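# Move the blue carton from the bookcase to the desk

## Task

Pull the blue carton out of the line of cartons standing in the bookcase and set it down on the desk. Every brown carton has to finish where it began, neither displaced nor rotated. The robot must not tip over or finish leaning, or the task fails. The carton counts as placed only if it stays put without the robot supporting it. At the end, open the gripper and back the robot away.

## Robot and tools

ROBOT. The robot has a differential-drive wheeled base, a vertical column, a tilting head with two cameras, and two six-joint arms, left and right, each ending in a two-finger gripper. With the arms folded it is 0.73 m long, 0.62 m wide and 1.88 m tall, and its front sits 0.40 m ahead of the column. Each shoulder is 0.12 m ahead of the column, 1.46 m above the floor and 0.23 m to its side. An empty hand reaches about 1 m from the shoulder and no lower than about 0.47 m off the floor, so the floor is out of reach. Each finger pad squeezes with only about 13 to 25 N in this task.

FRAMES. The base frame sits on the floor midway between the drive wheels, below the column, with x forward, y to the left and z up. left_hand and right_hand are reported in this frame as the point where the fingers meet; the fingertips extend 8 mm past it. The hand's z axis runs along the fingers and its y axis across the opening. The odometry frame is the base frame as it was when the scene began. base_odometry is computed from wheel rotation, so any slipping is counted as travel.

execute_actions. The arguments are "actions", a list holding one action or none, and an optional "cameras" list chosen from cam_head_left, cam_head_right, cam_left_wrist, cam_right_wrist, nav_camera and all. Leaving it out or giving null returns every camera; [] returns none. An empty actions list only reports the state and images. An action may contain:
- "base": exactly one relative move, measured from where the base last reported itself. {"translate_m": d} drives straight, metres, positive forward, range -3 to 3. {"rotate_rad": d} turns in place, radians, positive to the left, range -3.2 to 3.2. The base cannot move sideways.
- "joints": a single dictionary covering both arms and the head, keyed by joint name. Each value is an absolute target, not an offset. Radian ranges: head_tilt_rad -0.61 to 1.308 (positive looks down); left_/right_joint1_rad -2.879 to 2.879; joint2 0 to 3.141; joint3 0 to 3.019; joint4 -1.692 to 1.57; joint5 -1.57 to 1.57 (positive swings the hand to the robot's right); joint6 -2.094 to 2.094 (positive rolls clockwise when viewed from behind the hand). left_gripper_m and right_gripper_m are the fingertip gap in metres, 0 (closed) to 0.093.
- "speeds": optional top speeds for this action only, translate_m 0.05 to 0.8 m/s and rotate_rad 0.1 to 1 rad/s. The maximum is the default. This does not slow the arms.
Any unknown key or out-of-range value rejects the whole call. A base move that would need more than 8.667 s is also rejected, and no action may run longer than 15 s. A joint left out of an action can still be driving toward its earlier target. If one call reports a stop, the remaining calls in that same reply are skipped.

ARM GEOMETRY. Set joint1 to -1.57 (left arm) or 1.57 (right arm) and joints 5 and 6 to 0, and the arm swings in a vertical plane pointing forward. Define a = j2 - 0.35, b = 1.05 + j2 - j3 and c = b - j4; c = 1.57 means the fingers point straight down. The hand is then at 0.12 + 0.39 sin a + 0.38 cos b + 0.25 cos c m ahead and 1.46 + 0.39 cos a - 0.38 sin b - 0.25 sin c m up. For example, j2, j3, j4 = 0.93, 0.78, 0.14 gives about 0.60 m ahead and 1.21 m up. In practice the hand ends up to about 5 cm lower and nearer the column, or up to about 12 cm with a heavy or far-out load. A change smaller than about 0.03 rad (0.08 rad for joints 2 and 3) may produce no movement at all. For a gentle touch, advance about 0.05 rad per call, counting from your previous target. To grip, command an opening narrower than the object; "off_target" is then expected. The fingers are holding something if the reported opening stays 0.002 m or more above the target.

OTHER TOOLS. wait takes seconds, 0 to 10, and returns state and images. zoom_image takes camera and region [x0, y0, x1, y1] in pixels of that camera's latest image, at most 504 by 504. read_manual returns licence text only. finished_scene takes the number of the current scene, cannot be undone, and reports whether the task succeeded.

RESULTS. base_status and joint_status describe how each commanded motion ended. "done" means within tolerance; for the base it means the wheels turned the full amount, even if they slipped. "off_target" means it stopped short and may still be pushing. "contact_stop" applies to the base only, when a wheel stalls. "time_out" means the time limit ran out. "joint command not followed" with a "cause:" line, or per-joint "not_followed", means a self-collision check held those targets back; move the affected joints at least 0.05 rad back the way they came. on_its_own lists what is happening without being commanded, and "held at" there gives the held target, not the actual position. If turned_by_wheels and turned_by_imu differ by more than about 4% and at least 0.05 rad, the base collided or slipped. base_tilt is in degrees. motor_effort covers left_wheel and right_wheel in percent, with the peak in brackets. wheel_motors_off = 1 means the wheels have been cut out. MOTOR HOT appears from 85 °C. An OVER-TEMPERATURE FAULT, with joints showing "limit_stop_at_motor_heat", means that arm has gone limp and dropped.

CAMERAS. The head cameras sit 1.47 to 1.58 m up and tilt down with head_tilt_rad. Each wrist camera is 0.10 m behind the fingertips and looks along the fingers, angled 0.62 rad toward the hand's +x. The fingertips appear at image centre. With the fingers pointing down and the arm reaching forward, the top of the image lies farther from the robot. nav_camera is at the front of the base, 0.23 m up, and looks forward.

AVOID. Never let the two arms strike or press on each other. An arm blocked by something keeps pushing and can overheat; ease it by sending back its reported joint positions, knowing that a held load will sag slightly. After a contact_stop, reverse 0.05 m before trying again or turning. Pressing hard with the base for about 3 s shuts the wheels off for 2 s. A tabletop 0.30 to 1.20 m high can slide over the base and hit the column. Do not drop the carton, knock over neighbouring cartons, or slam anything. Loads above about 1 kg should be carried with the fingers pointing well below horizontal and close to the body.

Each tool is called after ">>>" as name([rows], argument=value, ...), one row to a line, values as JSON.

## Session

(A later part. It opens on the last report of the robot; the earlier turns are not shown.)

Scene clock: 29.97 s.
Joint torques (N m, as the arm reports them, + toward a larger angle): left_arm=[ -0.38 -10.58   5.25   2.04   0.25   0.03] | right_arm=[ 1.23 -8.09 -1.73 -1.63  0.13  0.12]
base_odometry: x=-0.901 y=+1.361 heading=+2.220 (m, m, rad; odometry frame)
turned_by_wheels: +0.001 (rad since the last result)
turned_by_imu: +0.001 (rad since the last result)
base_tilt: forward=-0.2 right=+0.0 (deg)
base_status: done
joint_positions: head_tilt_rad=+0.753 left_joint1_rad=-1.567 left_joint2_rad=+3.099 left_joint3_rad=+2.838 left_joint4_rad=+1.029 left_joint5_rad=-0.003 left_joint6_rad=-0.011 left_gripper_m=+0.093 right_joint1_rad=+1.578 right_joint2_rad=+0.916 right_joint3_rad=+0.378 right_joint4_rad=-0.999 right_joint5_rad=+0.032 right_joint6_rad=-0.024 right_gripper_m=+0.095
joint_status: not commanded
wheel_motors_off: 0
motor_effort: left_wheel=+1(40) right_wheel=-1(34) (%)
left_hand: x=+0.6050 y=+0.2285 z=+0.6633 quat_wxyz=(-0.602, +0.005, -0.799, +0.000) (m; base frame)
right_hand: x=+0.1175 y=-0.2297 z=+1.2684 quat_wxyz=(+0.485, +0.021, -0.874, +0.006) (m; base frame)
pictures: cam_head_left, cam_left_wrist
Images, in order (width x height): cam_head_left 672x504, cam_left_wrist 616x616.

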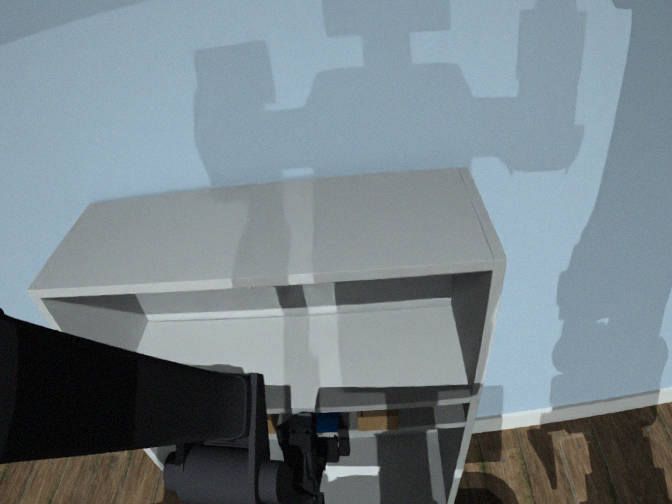

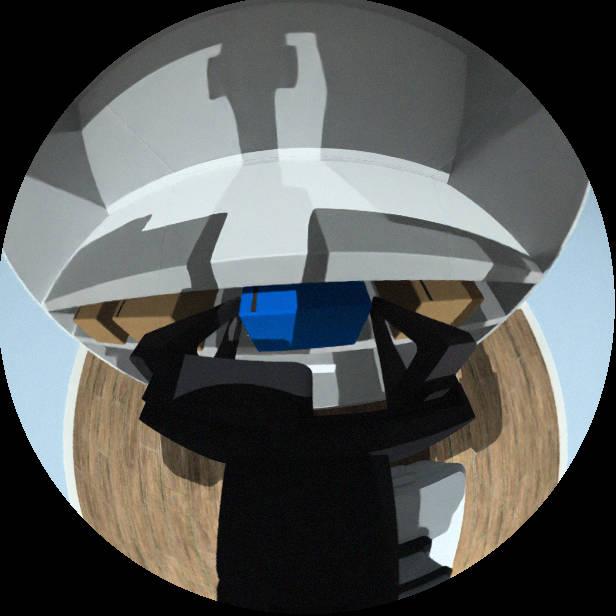

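Tips now beside the face. A little deeper, then close.

>>> execute_actions([
  {"base":{"translate_m":0.025},"speeds":{"translate_m":0.05}},
], cameras=["cam_left_wrist"])

>>> execute_actions([
  {"joints":{"left_gripper_m":0.03}},
], cameras=["cam_left_wrist"])

>>> execute_actions([
  {"base":{"translate_m":-0.06},"speeds":{"translate_m":0.05}},
], cameras=["cam_left_wrist","cam_head_left"])

Scene clock: 31.33 s.
Joint torques (N m, as the arm reports them, + toward a larger angle): left_arm=[ -0.35 -10.41   5.23   2.12   0.24   0.04] | right_arm=[ 1.19 -8.19 -1.63 -1.59  0.14  0.12]
base_odometry: x=-0.916 y=+1.381 heading=+2.221 (m, m, rad; odometry frame)
turned_by_wheels: +0.001 (rad since the last result)
turned_by_imu: +0.000 (rad since the last result)
base_tilt: forward=-0.1 right=-0.1 (deg)
base_status: done
joint_positions: head_tilt_rad=+0.753 left_joint1_rad=-1.567 left_joint2_rad=+3.105 left_joint3_rad=+2.838 left_joint4_rad=+1.030 left_joint5_rad=-0.003 left_joint6_rad=-0.012 left_gripper_m=+0.093 right_joint1_rad=+1.578 right_joint2_rad=+0.916 right_joint3_rad=+0.378 right_joint4_rad=-0.999 right_joint5_rad=+0.032 right_joint6_rad=-0.024 right_gripper_m=+0.095
joint_status: not commanded
wheel_motors_off: 0
motor_effort: left_wheel=+1(45) right_wheel=+0(32) (%)
left_hand: x=+0.6005 y=+0.2285 z=+0.6607 quat_wxyz=(-0.600, +0.005, -0.800, +0.001) (m; base frame)
right_hand: x=+0.1176 y=-0.2297 z=+1.2684 quat_wxyz=(+0.485, +0.021, -0.874, +0.006) (m; base frame)
pictures: cam_left_wrist
Images, in order (width x height): cam_left_wrist 616x616.

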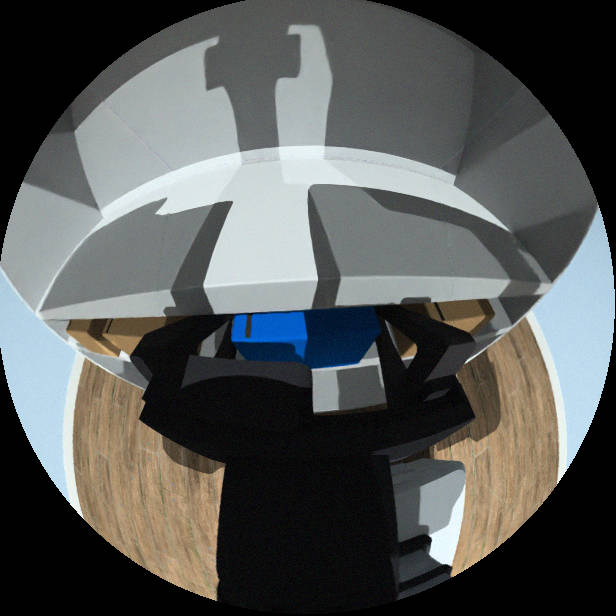

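Scene clock: 31.97 s.
Joint torques (N m, as the arm reports them, + toward a larger angle): left_arm=[ -0.42 -10.51   5.23   2.12   0.24   0.04] | right_arm=[ 1.05 -8.28 -1.49 -1.58  0.13  0.12]
base_odometry: x=-0.916 y=+1.381 heading=+2.221 (m, m, rad; odometry frame)
turned_by_wheels: +0.000 (rad since the last result)
turned_by_imu: +0.000 (rad since the last result)
base_tilt: forward=-0.1 right=-0.3 (deg)
base_status: not commanded
joint_positions: head_tilt_rad=+0.753 left_joint1_rad=-1.567 left_joint2_rad=+3.105 left_joint3_rad=+2.838 left_joint4_rad=+1.030 left_joint5_rad=-0.003 left_joint6_rad=-0.012 left_gripper_m=+0.086 right_joint1_rad=+1.578 right_joint2_rad=+0.916 right_joint3_rad=+0.378 right_joint4_rad=-0.999 right_joint5_rad=+0.032 right_joint6_rad=-0.024 right_gripper_m=+0.095
joint_status: left_gripper_m off_target (ended at +0.086, target +0.030)
wheel_motors_off: 0
motor_effort: left_wheel=+2(1) right_wheel=-1(1) (%)
left_hand: x=+0.6005 y=+0.2285 z=+0.6607 quat_wxyz=(-0.600, +0.005, -0.800, +0.001) (m; base frame)
right_hand: x=+0.1176 y=-0.2297 z=+1.2684 quat_wxyz=(+0.485, +0.021, -0.874, +0.006) (m; base frame)
pictures: cam_left_wrist
Images, in order (width x height): cam_left_wrist 616x616.

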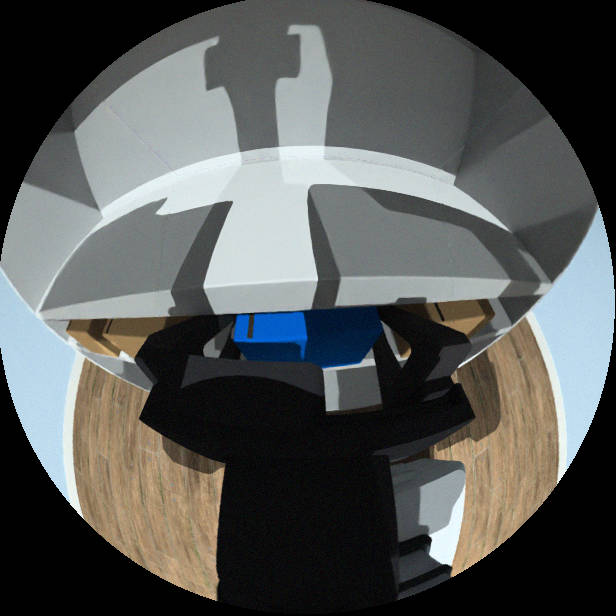

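Scene clock: 33.87 s.
Joint torques (N m, as the arm reports them, + toward a larger angle): left_arm=[ -0.36 -10.57   5.28   2.11   0.24   0.04] | right_arm=[ 1.21 -7.88 -1.48 -1.71  0.13  0.12]
base_odometry: x=-0.880 y=+1.333 heading=+2.220 (m, m, rad; odometry frame)
turned_by_wheels: -0.002 (rad since the last result)
turned_by_imu: -0.002 (rad since the last result)
base_tilt: forward=-0.3 right=-0.1 (deg)
base_status: done
joint_positions: head_tilt_rad=+0.753 left_joint1_rad=-1.567 left_joint2_rad=+3.104 left_joint3_rad=+2.838 left_joint4_rad=+1.030 left_joint5_rad=-0.003 left_joint6_rad=-0.012 left_gripper_m=+0.086 right_joint1_rad=+1.578 right_joint2_rad=+0.916 right_joint3_rad=+0.377 right_joint4_rad=-0.999 right_joint5_rad=+0.032 right_joint6_rad=-0.024 right_gripper_m=+0.095
joint_status: not commanded
wheel_motors_off: 0
motor_effort: left_wheel=-1(37) right_wheel=+1(40) (%)
left_hand: x=+0.6014 y=+0.2285 z=+0.6612 quat_wxyz=(-0.600, +0.005, -0.800, +0.001) (m; base frame)
right_hand: x=+0.1172 y=-0.2297 z=+1.2685 quat_wxyz=(+0.485, +0.021, -0.874, +0.006) (m; base frame)
pictures: cam_head_left, cam_left_wrist
Images, in order (width x height): cam_head_left 672x504, cam_left_wrist 616x616.

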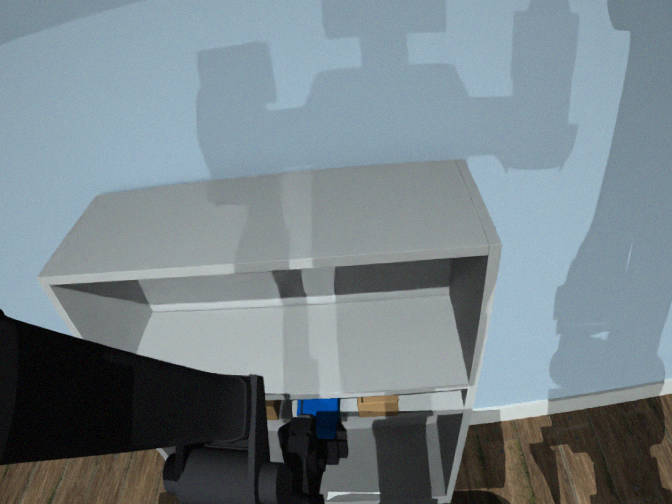

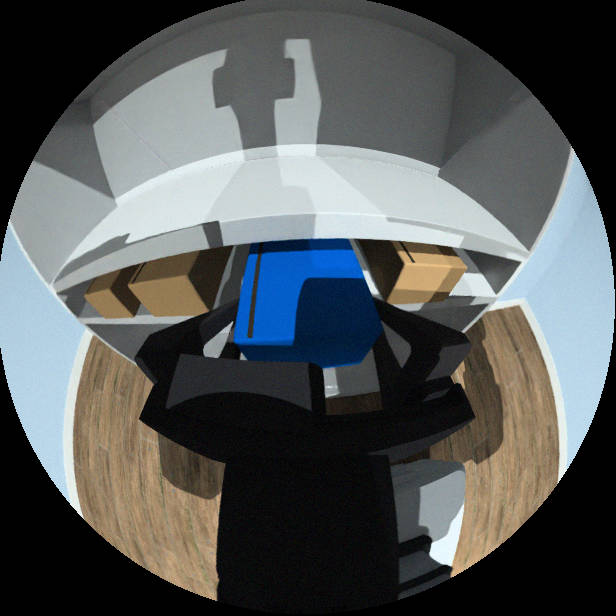

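>>> execute_actions([
  {"joints":{"left_gripper_m":0.093}},
], cameras=[])

>>> execute_actions([
  {"base":{"translate_m":0.045},"speeds":{"translate_m":0.05}},
], cameras=["cam_left_wrist"])

>>> execute_actions([
  {"joints":{"left_gripper_m":0.03}},
], cameras=[])

>>> execute_actions([
  {"base":{"translate_m":-0.09},"speeds":{"translate_m":0.05}},
], cameras=["cam_left_wrist","cam_head_left"])

Scene clock: 34.73 s.
Joint torques (N m, as the arm reports them, + toward a larger angle): left_arm=[ -0.43 -10.31   5.2    2.14   0.24   0.04] | right_arm=[ 1.22 -8.06 -1.53 -1.57  0.13  0.12]
base_odometry: x=-0.880 y=+1.333 heading=+2.220 (m, m, rad; odometry frame)
turned_by_wheels: +0.000 (rad since the last result)
turned_by_imu: +0.000 (rad since the last result)
base_tilt: forward=-0.2 right=-0.2 (deg)
base_status: not commanded
joint_positions: head_tilt_rad=+0.753 left_joint1_rad=-1.567 left_joint2_rad=+3.104 left_joint3_rad=+2.838 left_joint4_rad=+1.030 left_joint5_rad=-0.003 left_joint6_rad=-0.012 left_gripper_m=+0.093 right_joint1_rad=+1.578 right_joint2_rad=+0.916 right_joint3_rad=+0.377 right_joint4_rad=-0.999 right_joint5_rad=+0.032 right_joint6_rad=-0.024 right_gripper_m=+0.095
joint_status: all done
wheel_motors_off: 0
motor_effort: left_wheel=+0(0) right_wheel=+1(1) (%)
left_hand: x=+0.6014 y=+0.2285 z=+0.6612 quat_wxyz=(-0.600, +0.005, -0.800, +0.001) (m; base frame)
right_hand: x=+0.1172 y=-0.2297 z=+1.2685 quat_wxyz=(+0.485, +0.021, -0.874, +0.006) (m; base frame)
pictures: none
No camera images: the call's "cameras" was empty. Leave "cameras" out to get every camera's image.

Scene clock: 36.40 s.
Joint torques (N m, as the arm reports them, + toward a larger angle): left_arm=[ -0.22 -10.21   5.3    2.14   0.24   0.04] | right_arm=[ 1.15 -8.42 -1.55 -1.68  0.13  0.12]
base_odometry: x=-0.907 y=+1.369 heading=+2.221 (m, m, rad; odometry frame)
turned_by_wheels: +0.001 (rad since the last result)
turned_by_imu: +0.001 (rad since the last result)
base_tilt: forward=-0.3 right=+0.0 (deg)
base_status: done
joint_positions: head_tilt_rad=+0.753 left_joint1_rad=-1.567 left_joint2_rad=+3.101 left_joint3_rad=+2.838 left_joint4_rad=+1.030 left_joint5_rad=-0.003 left_joint6_rad=-0.012 left_gripper_m=+0.093 right_joint1_rad=+1.578 right_joint2_rad=+0.916 right_joint3_rad=+0.378 right_joint4_rad=-0.999 right_joint5_rad=+0.032 right_joint6_rad=-0.024 right_gripper_m=+0.095
joint_status: not commanded
wheel_motors_off: 0
motor_effort: left_wheel=+1(37) right_wheel=-1(37) (%)
left_hand: x=+0.6035 y=+0.2285 z=+0.6625 quat_wxyz=(-0.601, +0.005, -0.799, +0.001) (m; base frame)
right_hand: x=+0.1176 y=-0.2297 z=+1.2684 quat_wxyz=(+0.485, +0.021, -0.874, +0.006) (m; base frame)
pictures: cam_left_wrist
Images, in order (width x height): cam_left_wrist 616x616.

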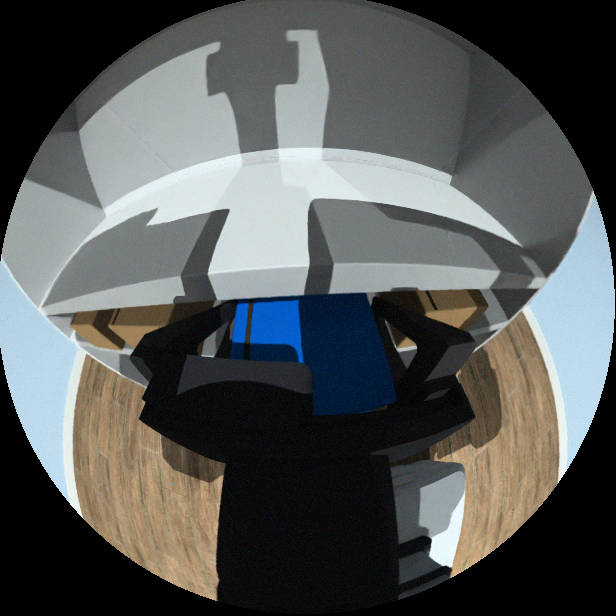

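Scene clock: 37.03 s.
Joint torques (N m, as the arm reports them, + toward a larger angle): left_arm=[ -0.42 -10.37   5.29   2.12   0.22   0.04] | right_arm=[ 1.05 -8.11 -1.53 -1.56  0.13  0.12]
base_odometry: x=-0.907 y=+1.369 heading=+2.221 (m, m, rad; odometry frame)
turned_by_wheels: +0.000 (rad since the last result)
turned_by_imu: +0.000 (rad since the last result)
base_tilt: forward=-0.1 right=+0.0 (deg)
base_status: not commanded
joint_positions: head_tilt_rad=+0.753 left_joint1_rad=-1.567 left_joint2_rad=+3.101 left_joint3_rad=+2.838 left_joint4_rad=+1.030 left_joint5_rad=-0.002 left_joint6_rad=-0.012 left_gripper_m=+0.088 right_joint1_rad=+1.578 right_joint2_rad=+0.916 right_joint3_rad=+0.378 right_joint4_rad=-0.999 right_joint5_rad=+0.032 right_joint6_rad=-0.024 right_gripper_m=+0.095
joint_status: left_gripper_m off_target (ended at +0.088, target +0.030)
wheel_motors_off: 0
motor_effort: left_wheel=+1(2) right_wheel=-1(1) (%)
left_hand: x=+0.6035 y=+0.2284 z=+0.6625 quat_wxyz=(-0.601, +0.005, -0.799, +0.001) (m; base frame)
right_hand: x=+0.1176 y=-0.2297 z=+1.2684 quat_wxyz=(+0.485, +0.021, -0.874, +0.006) (m; base frame)
pictures: none
No camera images: the call's "cameras" was empty. Leave "cameras" out to get every camera's image.

Scene clock: 39.60 s.
Joint torques (N m, as the arm reports them, + toward a larger angle): left_arm=[ -0.37 -10.47   5.27   2.12   0.22   0.04] | right_arm=[ 1.19 -7.63 -1.46 -1.54  0.13  0.12]
base_odometry: x=-0.852 y=+1.297 heading=+2.219 (m, m, rad; odometry frame)
turned_by_wheels: -0.002 (rad since the last result)
turned_by_imu: -0.003 (rad since the last result)
base_tilt: forward=-0.2 right=-0.1 (deg)
base_status: done
joint_positions: head_tilt_rad=+0.753 left_joint1_rad=-1.567 left_joint2_rad=+3.101 left_joint3_rad=+2.838 left_joint4_rad=+1.030 left_joint5_rad=-0.002 left_joint6_rad=-0.012 left_gripper_m=+0.088 right_joint1_rad=+1.578 right_joint2_rad=+0.916 right_joint3_rad=+0.377 right_joint4_rad=-0.999 right_joint5_rad=+0.032 right_joint6_rad=-0.024 right_gripper_m=+0.095
joint_status: not commanded
wheel_motors_off: 0
motor_effort: left_wheel=-3(36) right_wheel=+1(41) (%)
left_hand: x=+0.6038 y=+0.2284 z=+0.6627 quat_wxyz=(-0.601, +0.005, -0.799, +0.001) (m; base frame)
right_hand: x=+0.1172 y=-0.2297 z=+1.2685 quat_wxyz=(+0.485, +0.021, -0.874, +0.006) (m; base frame)
pictures: cam_head_left, cam_left_wrist
Images, in order (width x height): cam_head_left 672x504, cam_left_wrist 616x616.

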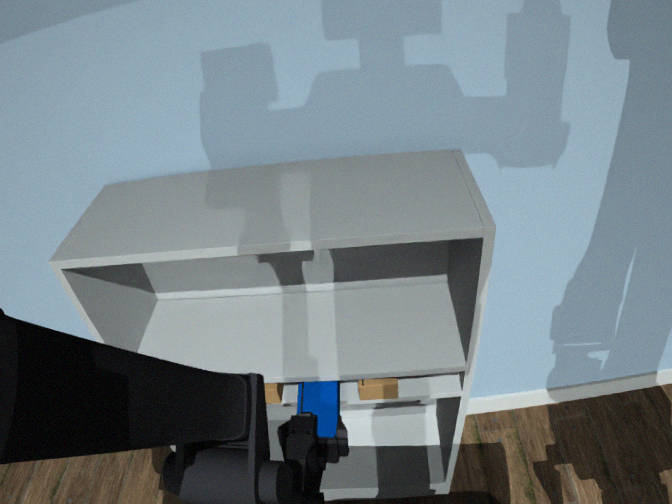

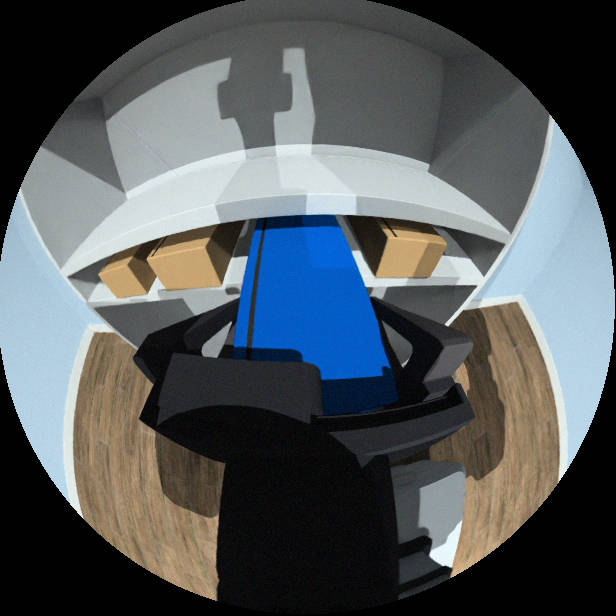

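>>> execute_actions([
  {"base":{"translate_m":-0.04},"speeds":{"translate_m":0.05}},
], cameras=["cam_left_wrist","cam_head_left","cam_head_right"])

Scene clock: 41.33 s.
Joint torques (N m, as the arm reports them, + toward a larger angle): left_arm=[ -0.27 -10.35   5.27   2.14   0.22   0.04] | right_arm=[ 1.17 -7.93 -1.47 -1.6   0.13  0.12]
base_odometry: x=-0.828 y=+1.265 heading=+2.217 (m, m, rad; odometry frame)
turned_by_wheels: -0.002 (rad since the last result)
turned_by_imu: -0.002 (rad since the last result)
base_tilt: forward=-0.1 right=+0.0 (deg)
base_status: done
joint_positions: head_tilt_rad=+0.753 left_joint1_rad=-1.567 left_joint2_rad=+3.100 left_joint3_rad=+2.838 left_joint4_rad=+1.030 left_joint5_rad=-0.002 left_joint6_rad=-0.012 left_gripper_m=+0.088 right_joint1_rad=+1.578 right_joint2_rad=+0.915 right_joint3_rad=+0.377 right_joint4_rad=-0.999 right_joint5_rad=+0.032 right_joint6_rad=-0.024 right_gripper_m=+0.095
joint_status: not commanded
wheel_motors_off: 0
motor_effort: left_wheel=-1(47) right_wheel=+1(39) (%)
left_hand: x=+0.6047 y=+0.2284 z=+0.6633 quat_wxyz=(-0.602, +0.005, -0.799, +0.001) (m; base frame)
right_hand: x=+0.1173 y=-0.2297 z=+1.2685 quat_wxyz=(+0.485, +0.021, -0.874, +0.006) (m; base frame)
pictures: cam_head_left, cam_head_right, cam_left_wrist
Images, in order (width x height): cam_head_left 672x504, cam_head_right 672x504, cam_left_wrist 616x616.

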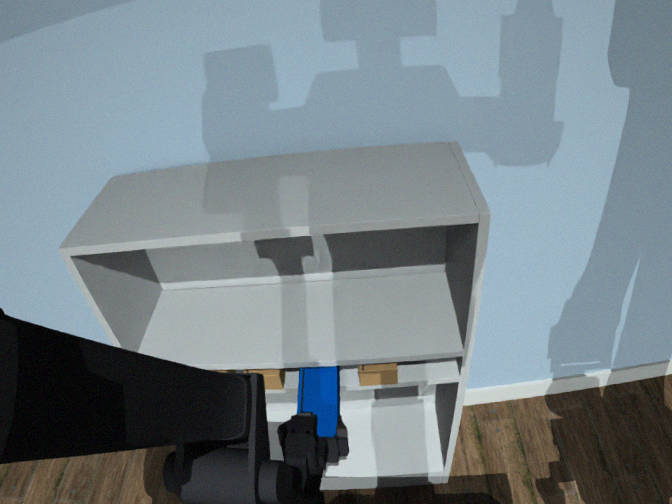

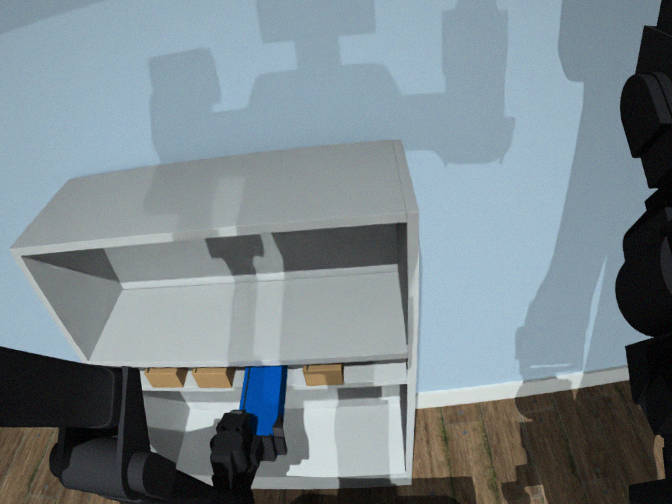

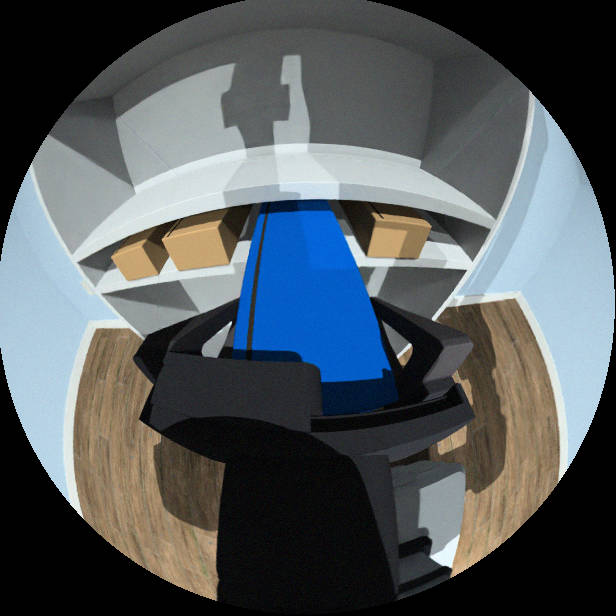

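>>> execute_actions([
  {"base":{"translate_m":0.03},"speeds":{"translate_m":0.05}},
], cameras=[])

>>> execute_actions([
  {"joints":{"left_gripper_m":0.093}},
], cameras=["cam_left_wrist"])

>>> execute_actions([
  {"base":{"translate_m":-0.32},"speeds":{"translate_m":0.2}},
], cameras=[])

>>> execute_actions([
  {"joints":{"left_joint2_rad":2.45,"left_joint3_rad":2.5,"left_joint4_rad":0.1}},
], cameras=["cam_left_wrist","cam_head_left"])

Scene clock: 43.37 s.
Joint torques (N m, as the arm reports them, + toward a larger angle): left_arm=[ -0.35 -10.15   5.29   2.11   0.22   0.04] | right_arm=[ 1.22 -8.31 -1.67 -1.63  0.13  0.12]
base_odometry: x=-0.846 y=+1.289 heading=+2.219 (m, m, rad; odometry frame)
turned_by_wheels: +0.001 (rad since the last result)
turned_by_imu: +0.001 (rad since the last result)
base_tilt: forward=-0.4 right=-0.1 (deg)
base_status: done
joint_positions: head_tilt_rad=+0.753 left_joint1_rad=-1.567 left_joint2_rad=+3.101 left_joint3_rad=+2.838 left_joint4_rad=+1.030 left_joint5_rad=-0.002 left_joint6_rad=-0.012 left_gripper_m=+0.088 right_joint1_rad=+1.578 right_joint2_rad=+0.915 right_joint3_rad=+0.378 right_joint4_rad=-0.999 right_joint5_rad=+0.032 right_joint6_rad=-0.024 right_gripper_m=+0.095
joint_status: not commanded
wheel_motors_off: 0
motor_effort: left_wheel=+1(43) right_wheel=-1(37) (%)
left_hand: x=+0.6041 y=+0.2284 z=+0.6629 quat_wxyz=(-0.602, +0.005, -0.799, +0.001) (m; base frame)
right_hand: x=+0.1178 y=-0.2297 z=+1.2683 quat_wxyz=(+0.485, +0.021, -0.874, +0.006) (m; base frame)
pictures: none
No camera images: the call's "cameras" was empty. Leave "cameras" out to get every camera's image.

Scene clock: 44.00 s.
Joint torques (N m, as the arm reports them, + toward a larger angle): left_arm=[ -0.22 -10.29   5.31   2.12   0.22   0.04] | right_arm=[ 1.21 -8.08 -1.62 -1.56  0.13  0.12]
base_odometry: x=-0.846 y=+1.289 heading=+2.219 (m, m, rad; odometry frame)
turned_by_wheels: +0.000 (rad since the last result)
turned_by_imu: +0.000 (rad since the last result)
base_tilt: forward=-0.1 right=-0.2 (deg)
base_status: not commanded
joint_positions: head_tilt_rad=+0.753 left_joint1_rad=-1.567 left_joint2_rad=+3.101 left_joint3_rad=+2.838 left_joint4_rad=+1.030 left_joint5_rad=-0.002 left_joint6_rad=-0.012 left_gripper_m=+0.093 right_joint1_rad=+1.578 right_joint2_rad=+0.915 right_joint3_rad=+0.378 right_joint4_rad=-0.999 right_joint5_rad=+0.032 right_joint6_rad=-0.024 right_gripper_m=+0.095
joint_status: all done
wheel_motors_off: 0
motor_effort: left_wheel=+1(1) right_wheel=-1(1) (%)
left_hand: x=+0.6041 y=+0.2284 z=+0.6629 quat_wxyz=(-0.602, +0.005, -0.799, +0.001) (m; base frame)
right_hand: x=+0.1178 y=-0.2297 z=+1.2683 quat_wxyz=(+0.485, +0.021, -0.874, +0.006) (m; base frame)
pictures: cam_left_wrist
Images, in order (width x height): cam_left_wrist 616x616.

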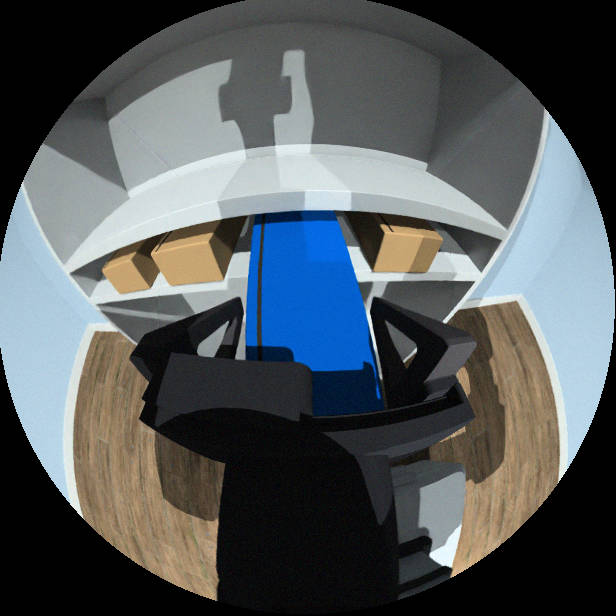

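Scene clock: 46.57 s.
Joint torques (N m, as the arm reports them, + toward a larger angle): left_arm=[ -0.28 -10.56   5.34   2.08   0.22   0.04] | right_arm=[ 1.17 -7.97 -1.33 -1.58  0.13  0.12]
base_odometry: x=-0.653 y=+1.034 heading=+2.220 (m, m, rad; odometry frame)
turned_by_wheels: +0.001 (rad since the last result)
turned_by_imu: +0.000 (rad since the last result)
base_tilt: forward=-0.2 right=-0.1 (deg)
base_status: done
joint_positions: head_tilt_rad=+0.753 left_joint1_rad=-1.567 left_joint2_rad=+3.100 left_joint3_rad=+2.838 left_joint4_rad=+1.030 left_joint5_rad=-0.002 left_joint6_rad=-0.012 left_gripper_m=+0.093 right_joint1_rad=+1.578 right_joint2_rad=+0.915 right_joint3_rad=+0.377 right_joint4_rad=-0.999 right_joint5_rad=+0.032 right_joint6_rad=-0.024 right_gripper_m=+0.095
joint_status: not commanded
wheel_motors_off: 0
motor_effort: left_wheel=+2(63) right_wheel=-1(31) (%)
left_hand: x=+0.6047 y=+0.2284 z=+0.6633 quat_wxyz=(-0.602, +0.005, -0.799, +0.001) (m; base frame)
right_hand: x=+0.1173 y=-0.2297 z=+1.2685 quat_wxyz=(+0.485, +0.021, -0.874, +0.006) (m; base frame)
pictures: none
No camera images: the call's "cameras" was empty. Leave "cameras" out to get every camera's image.

Scene clock: 48.63 s.
Joint torques (N m, as the arm reports them, + toward a larger angle): left_arm=[ -0.37 -18.27   7.17   0.55   0.23   0.04] | right_arm=[ 1.22 -8.02 -1.49 -1.6   0.13  0.12]
base_odometry: x=-0.653 y=+1.034 heading=+2.220 (m, m, rad; odometry frame)
turned_by_wheels: +0.000 (rad since the last result)
turned_by_imu: -0.001 (rad since the last result)
base_tilt: forward=-0.3 right=+0.1 (deg)
base_status: not commanded
joint_positions: head_tilt_rad=+0.753 left_joint1_rad=-1.567 left_joint2_rad=+2.439 left_joint3_rad=+2.493 left_joint4_rad=+0.110 left_joint5_rad=-0.002 left_joint6_rad=-0.012 left_gripper_m=+0.093 right_joint1_rad=+1.578 right_joint2_rad=+0.915 right_joint3_rad=+0.377 right_joint4_rad=-0.999 right_joint5_rad=+0.032 right_joint6_rad=-0.024 right_gripper_m=+0.095
joint_status: all done
wheel_motors_off: 0
motor_effort: left_wheel=+3(5) right_wheel=-1(2) (%)
left_hand: x=+0.8219 y=+0.2285 z=+0.7541 quat_wxyz=(-0.337, +0.006, -0.941, -0.001) (m; base frame)
right_hand: x=+0.1173 y=-0.2297 z=+1.2685 quat_wxyz=(+0.485, +0.021, -0.874, +0.006) (m; base frame)
pictures: cam_head_left, cam_left_wrist
Images, in order (width x height): cam_head_left 672x504, cam_left_wrist 616x616.

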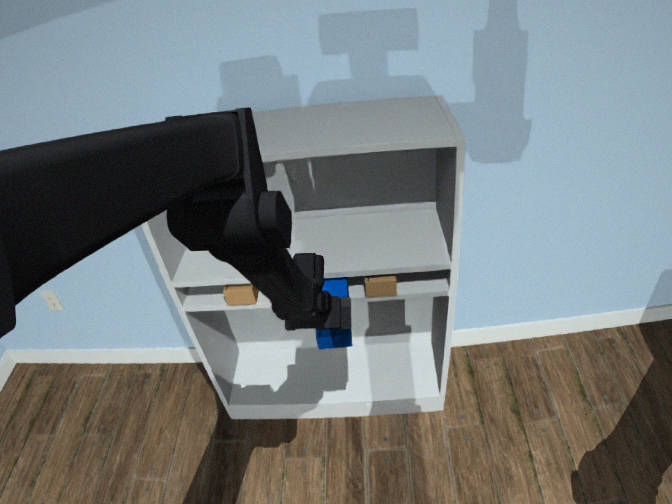

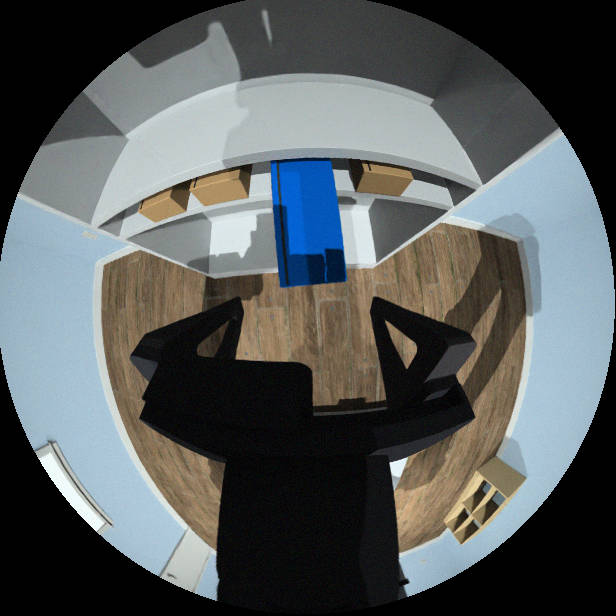

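>>> execute_actions([
  {"base":{"translate_m":0.13},"speeds":{"translate_m":0.1}},
], cameras=["cam_left_wrist"])

>>> execute_actions([
  {"base":{"translate_m":0.06},"speeds":{"translate_m":0.06},"joints":{"left_joint2_rad":2.7,"left_joint3_rad":2.75,"left_joint4_rad":0.1}},
], cameras=["cam_left_wrist","cam_head_left"])

Scene clock: 50.97 s.
Joint torques (N m, as the arm reports them, + toward a larger angle): left_arm=[ -0.61 -18.35   7.09   0.58   0.22   0.04] | right_arm=[ 1.18 -8.14 -1.64 -1.54  0.13  0.12]
base_odometry: x=-0.732 y=+1.138 heading=+2.218 (m, m, rad; odometry frame)
turned_by_wheels: -0.002 (rad since the last result)
turned_by_imu: -0.003 (rad since the last result)
base_tilt: forward=+0.0 right=-0.2 (deg)
base_status: done
joint_positions: head_tilt_rad=+0.753 left_joint1_rad=-1.567 left_joint2_rad=+2.440 left_joint3_rad=+2.493 left_joint4_rad=+0.110 left_joint5_rad=-0.002 left_joint6_rad=-0.012 left_gripper_m=+0.093 right_joint1_rad=+1.578 right_joint2_rad=+0.915 right_joint3_rad=+0.378 right_joint4_rad=-0.999 right_joint5_rad=+0.032 right_joint6_rad=-0.024 right_gripper_m=+0.095
joint_status: not commanded
wheel_motors_off: 0
motor_effort: left_wheel=-2(56) right_wheel=+1(28) (%)
left_hand: x=+0.8212 y=+0.2285 z=+0.7535 quat_wxyz=(-0.337, +0.006, -0.942, -0.001) (m; base frame)
right_hand: x=+0.1179 y=-0.2297 z=+1.2683 quat_wxyz=(+0.485, +0.021, -0.874, +0.006) (m; base frame)
pictures: cam_left_wrist
Images, in order (width x height): cam_left_wrist 616x616.

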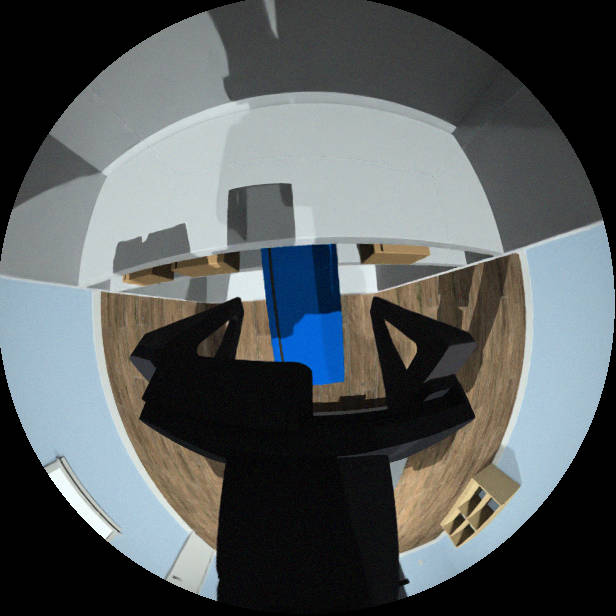

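Scene clock: 52.73 s.
Joint torques (N m, as the arm reports them, + toward a larger angle): left_arm=[ -0.38 -17.23   8.36   0.64   0.22   0.04] | right_arm=[ 1.05 -7.82 -1.6  -1.58  0.13  0.12]
base_odometry: x=-0.768 y=+1.185 heading=+2.218 (m, m, rad; odometry frame)
turned_by_wheels: +0.000 (rad since the last result)
turned_by_imu: -0.001 (rad since the last result)
base_tilt: forward=-0.3 right=+0.0 (deg)
base_status: done
joint_positions: head_tilt_rad=+0.753 left_joint1_rad=-1.567 left_joint2_rad=+2.712 left_joint3_rad=+2.723 left_joint4_rad=+0.107 left_joint5_rad=-0.002 left_joint6_rad=-0.012 left_gripper_m=+0.093 right_joint1_rad=+1.578 right_joint2_rad=+0.915 right_joint3_rad=+0.378 right_joint4_rad=-0.999 right_joint5_rad=+0.032 right_joint6_rad=-0.024 right_gripper_m=+0.095
joint_status: all done
wheel_motors_off: 0
motor_effort: left_wheel=+1(31) right_wheel=+1(46) (%)
left_hand: x=+0.7352 y=+0.2286 z=+0.6559 quat_wxyz=(-0.316, +0.006, -0.949, -0.001) (m; base frame)
right_hand: x=+0.1177 y=-0.2297 z=+1.2684 quat_wxyz=(+0.485, +0.021, -0.874, +0.006) (m; base frame)
pictures: cam_head_left, cam_left_wrist
Images, in order (width x height): cam_head_left 672x504, cam_left_wrist 616x616.

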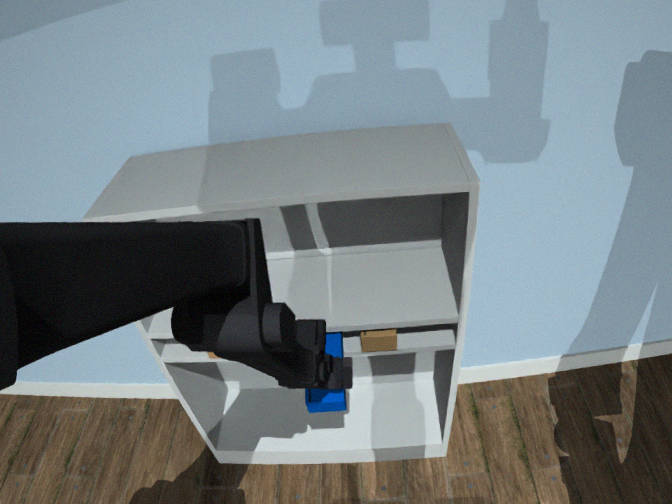

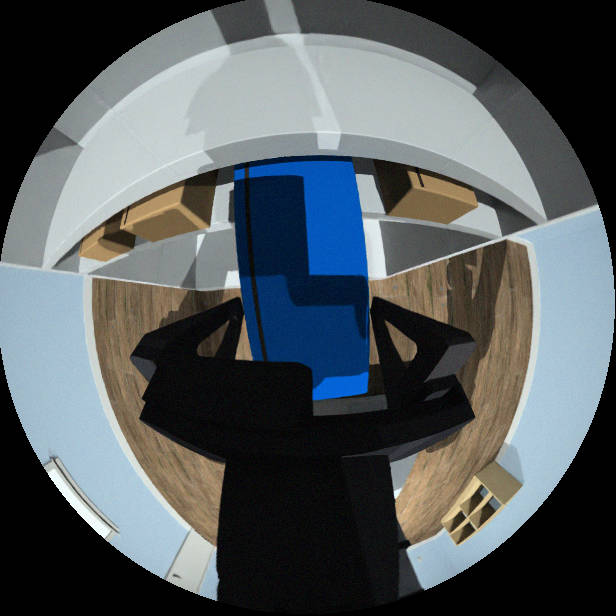

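>>> execute_actions([
  {"base":{"translate_m":0.04},"speeds":{"translate_m":0.05}},
], cameras=["cam_left_wrist"])

>>> execute_actions([
  {"joints":{"left_gripper_m":0.03}},
], cameras=[])

>>> execute_actions([
  {"base":{"translate_m":-0.08},"speeds":{"translate_m":0.05}},
], cameras=["cam_left_wrist","cam_head_left"])

Scene clock: 54.47 s.
Joint torques (N m, as the arm reports them, + toward a larger angle): left_arm=[ -0.3  -17.44   8.21   0.61   0.23   0.04] | right_arm=[ 1.15 -7.91 -1.44 -1.58  0.13  0.12]
base_odometry: x=-0.792 y=+1.217 heading=+2.219 (m, m, rad; odometry frame)
turned_by_wheels: +0.001 (rad since the last result)
turned_by_imu: +0.000 (rad since the last result)
base_tilt: forward=-0.1 right=-0.1 (deg)
base_status: done
joint_positions: head_tilt_rad=+0.753 left_joint1_rad=-1.567 left_joint2_rad=+2.710 left_joint3_rad=+2.724 left_joint4_rad=+0.107 left_joint5_rad=-0.002 left_joint6_rad=-0.012 left_gripper_m=+0.093 right_joint1_rad=+1.578 right_joint2_rad=+0.915 right_joint3_rad=+0.378 right_joint4_rad=-0.999 right_joint5_rad=+0.032 right_joint6_rad=-0.024 right_gripper_m=+0.095
joint_status: not commanded
wheel_motors_off: 0
motor_effort: left_wheel=+1(47) right_wheel=+1(53) (%)
left_hand: x=+0.7368 y=+0.2286 z=+0.6571 quat_wxyz=(-0.317, +0.006, -0.949, -0.001) (m; base frame)
right_hand: x=+0.1177 y=-0.2297 z=+1.2684 quat_wxyz=(+0.485, +0.021, -0.874, +0.006) (m; base frame)
pictures: cam_left_wrist
Images, in order (width x height): cam_left_wrist 616x616.

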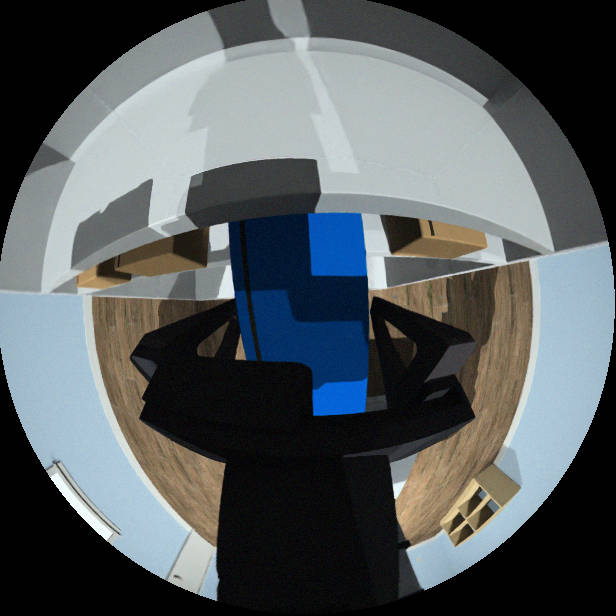

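Scene clock: 55.10 s.
Joint torques (N m, as the arm reports them, + toward a larger angle): left_arm=[ -0.64 -17.06   8.3    0.65   0.21   0.04] | right_arm=[ 1.19 -8.06 -1.59 -1.59  0.13  0.12]
base_odometry: x=-0.792 y=+1.217 heading=+2.219 (m, m, rad; odometry frame)
turned_by_wheels: +0.000 (rad since the last result)
turned_by_imu: +0.000 (rad since the last result)
base_tilt: forward=-0.2 right=-0.2 (deg)
base_status: not commanded
joint_positions: head_tilt_rad=+0.753 left_joint1_rad=-1.567 left_joint2_rad=+2.710 left_joint3_rad=+2.724 left_joint4_rad=+0.107 left_joint5_rad=-0.002 left_joint6_rad=-0.011 left_gripper_m=+0.086 right_joint1_rad=+1.578 right_joint2_rad=+0.915 right_joint3_rad=+0.378 right_joint4_rad=-0.999 right_joint5_rad=+0.032 right_joint6_rad=-0.024 right_gripper_m=+0.095
joint_status: left_gripper_m off_target (ended at +0.086, target +0.030)
wheel_motors_off: 0
motor_effort: left_wheel=+2(2) right_wheel=+0(0) (%)
left_hand: x=+0.7368 y=+0.2286 z=+0.6571 quat_wxyz=(-0.317, +0.006, -0.949, -0.001) (m; base frame)
right_hand: x=+0.1177 y=-0.2297 z=+1.2684 quat_wxyz=(+0.485, +0.021, -0.874, +0.006) (m; base frame)
pictures: none
No camera images: the call's "cameras" was empty. Leave "cameras" out to get every camera's image.

Scene clock: 57.47 s.
Joint torques (N m, as the arm reports them, + toward a larger angle): left_arm=[ -0.49 -17.35   8.25   0.6    0.22   0.04] | right_arm=[ 1.11 -8.26 -1.46 -1.59  0.13  0.12]
base_odometry: x=-0.744 y=+1.153 heading=+2.220 (m, m, rad; odometry frame)
turned_by_wheels: +0.001 (rad since the last result)
turned_by_imu: +0.000 (rad since the last result)
base_tilt: forward=-0.1 right=-0.2 (deg)
base_status: done
joint_positions: head_tilt_rad=+0.753 left_joint1_rad=-1.567 left_joint2_rad=+2.710 left_joint3_rad=+2.724 left_joint4_rad=+0.107 left_joint5_rad=-0.002 left_joint6_rad=-0.011 left_gripper_m=+0.086 right_joint1_rad=+1.578 right_joint2_rad=+0.915 right_joint3_rad=+0.378 right_joint4_rad=-0.999 right_joint5_rad=+0.032 right_joint6_rad=-0.024 right_gripper_m=+0.095
joint_status: not commanded
wheel_motors_off: 0
motor_effort: left_wheel=+1(70) right_wheel=-1(31) (%)
left_hand: x=+0.7371 y=+0.2286 z=+0.6574 quat_wxyz=(-0.317, +0.006, -0.948, -0.001) (m; base frame)
right_hand: x=+0.1175 y=-0.2297 z=+1.2685 quat_wxyz=(+0.485, +0.021, -0.874, +0.006) (m; base frame)
pictures: cam_head_left, cam_left_wrist
Images, in order (width x height): cam_head_left 672x504, cam_left_wrist 616x616.

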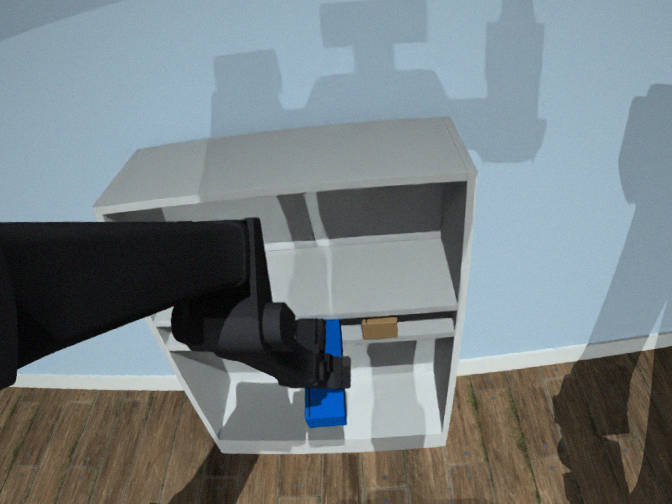

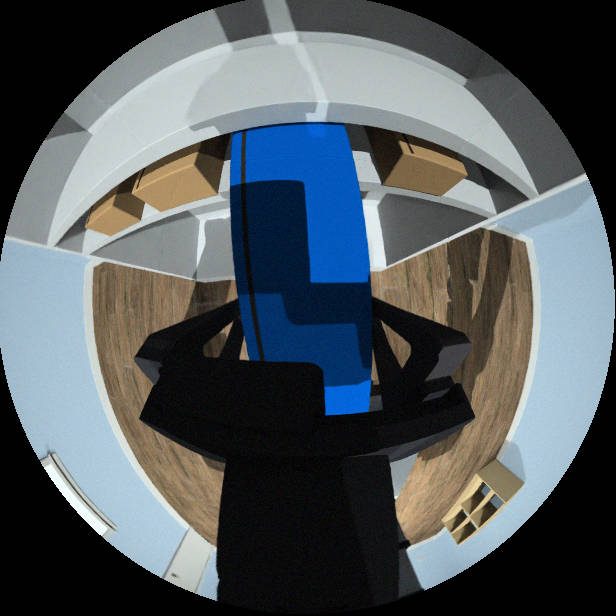

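>>> execute_actions([
  {"base":{"translate_m":-0.06},"speeds":{"translate_m":0.05}},
], cameras=["cam_left_wrist"])

>>> execute_actions([
  {"base":{"translate_m":-0.1},"speeds":{"translate_m":0.05}},
], cameras=["cam_left_wrist","cam_head_left"])

Scene clock: 59.60 s.
Joint torques (N m, as the arm reports them, + toward a larger angle): left_arm=[ -0.36 -17.23   8.17   0.64   0.21   0.04] | right_arm=[ 1.18 -8.05 -1.65 -1.54  0.13  0.12]
base_odometry: x=-0.707 y=+1.106 heading=+2.221 (m, m, rad; odometry frame)
turned_by_wheels: +0.001 (rad since the last result)
turned_by_imu: +0.000 (rad since the last result)
base_tilt: forward=-0.2 right=-0.2 (deg)
base_status: done
joint_positions: head_tilt_rad=+0.753 left_joint1_rad=-1.567 left_joint2_rad=+2.709 left_joint3_rad=+2.725 left_joint4_rad=+0.107 left_joint5_rad=-0.002 left_joint6_rad=-0.011 left_gripper_m=+0.086 right_joint1_rad=+1.578 right_joint2_rad=+0.915 right_joint3_rad=+0.377 right_joint4_rad=-0.999 right_joint5_rad=+0.032 right_joint6_rad=-0.024 right_gripper_m=+0.095
joint_status: not commanded
wheel_motors_off: 0
motor_effort: left_wheel=+1(49) right_wheel=-1(45) (%)
left_hand: x=+0.7386 y=+0.2286 z=+0.6585 quat_wxyz=(-0.318, +0.006, -0.948, -0.001) (m; base frame)
right_hand: x=+0.1173 y=-0.2297 z=+1.2685 quat_wxyz=(+0.485, +0.021, -0.874, +0.006) (m; base frame)
pictures: cam_left_wrist
Images, in order (width x height): cam_left_wrist 616x616.

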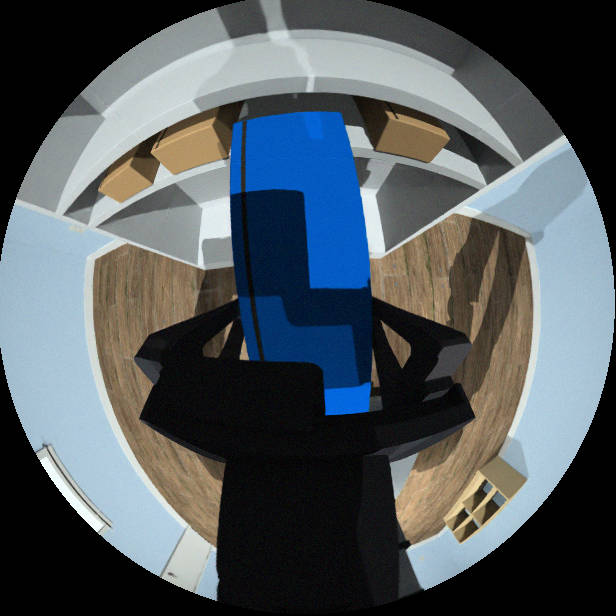

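Scene clock: 62.37 s.
Joint torques (N m, as the arm reports them, + toward a larger angle): left_arm=[ -0.65 -16.96   8.12   0.66   0.21   0.04] | right_arm=[ 1.32 -7.92 -1.57 -1.7   0.12  0.13]
base_odometry: x=-0.647 y=+1.026 heading=+2.222 (m, m, rad; odometry frame)
turned_by_wheels: +0.001 (rad since the last result)
turned_by_imu: +0.000 (rad since the last result)
base_tilt: forward=-0.2 right=-0.1 (deg)
base_status: done
joint_positions: head_tilt_rad=+0.753 left_joint1_rad=-1.567 left_joint2_rad=+2.708 left_joint3_rad=+2.726 left_joint4_rad=+0.107 left_joint5_rad=-0.002 left_joint6_rad=-0.011 left_gripper_m=+0.086 right_joint1_rad=+1.578 right_joint2_rad=+0.915 right_joint3_rad=+0.377 right_joint4_rad=-0.999 right_joint5_rad=+0.032 right_joint6_rad=-0.024 right_gripper_m=+0.095
joint_status: not commanded
wheel_motors_off: 0
motor_effort: left_wheel=+1(49) right_wheel=-1(36) (%)
left_hand: x=+0.7399 y=+0.2286 z=+0.6594 quat_wxyz=(-0.319, +0.006, -0.948, -0.001) (m; base frame)
right_hand: x=+0.1173 y=-0.2297 z=+1.2685 quat_wxyz=(+0.485, +0.021, -0.874, +0.006) (m; base frame)
pictures: cam_head_left, cam_left_wrist
Images, in order (width x height): cam_head_left 672x504, cam_left_wrist 616x616.

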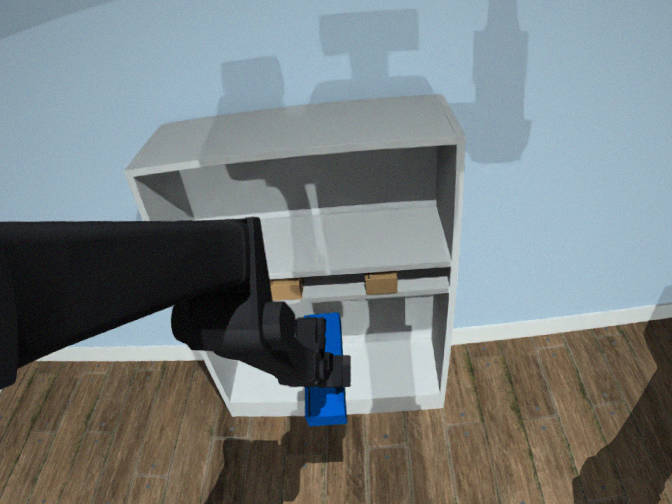

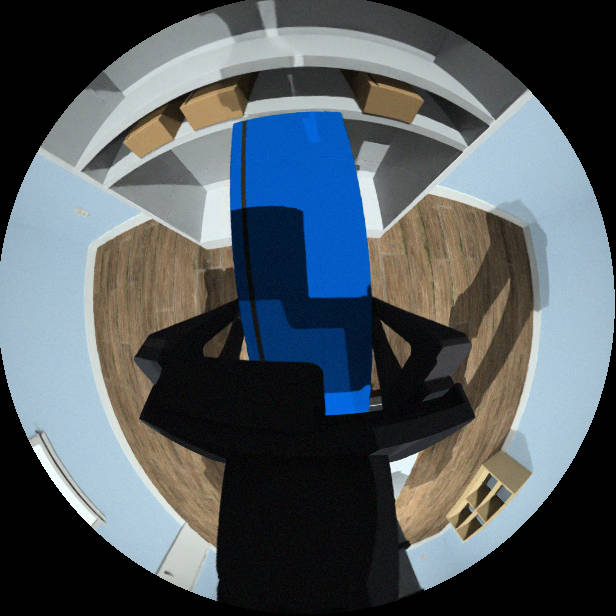

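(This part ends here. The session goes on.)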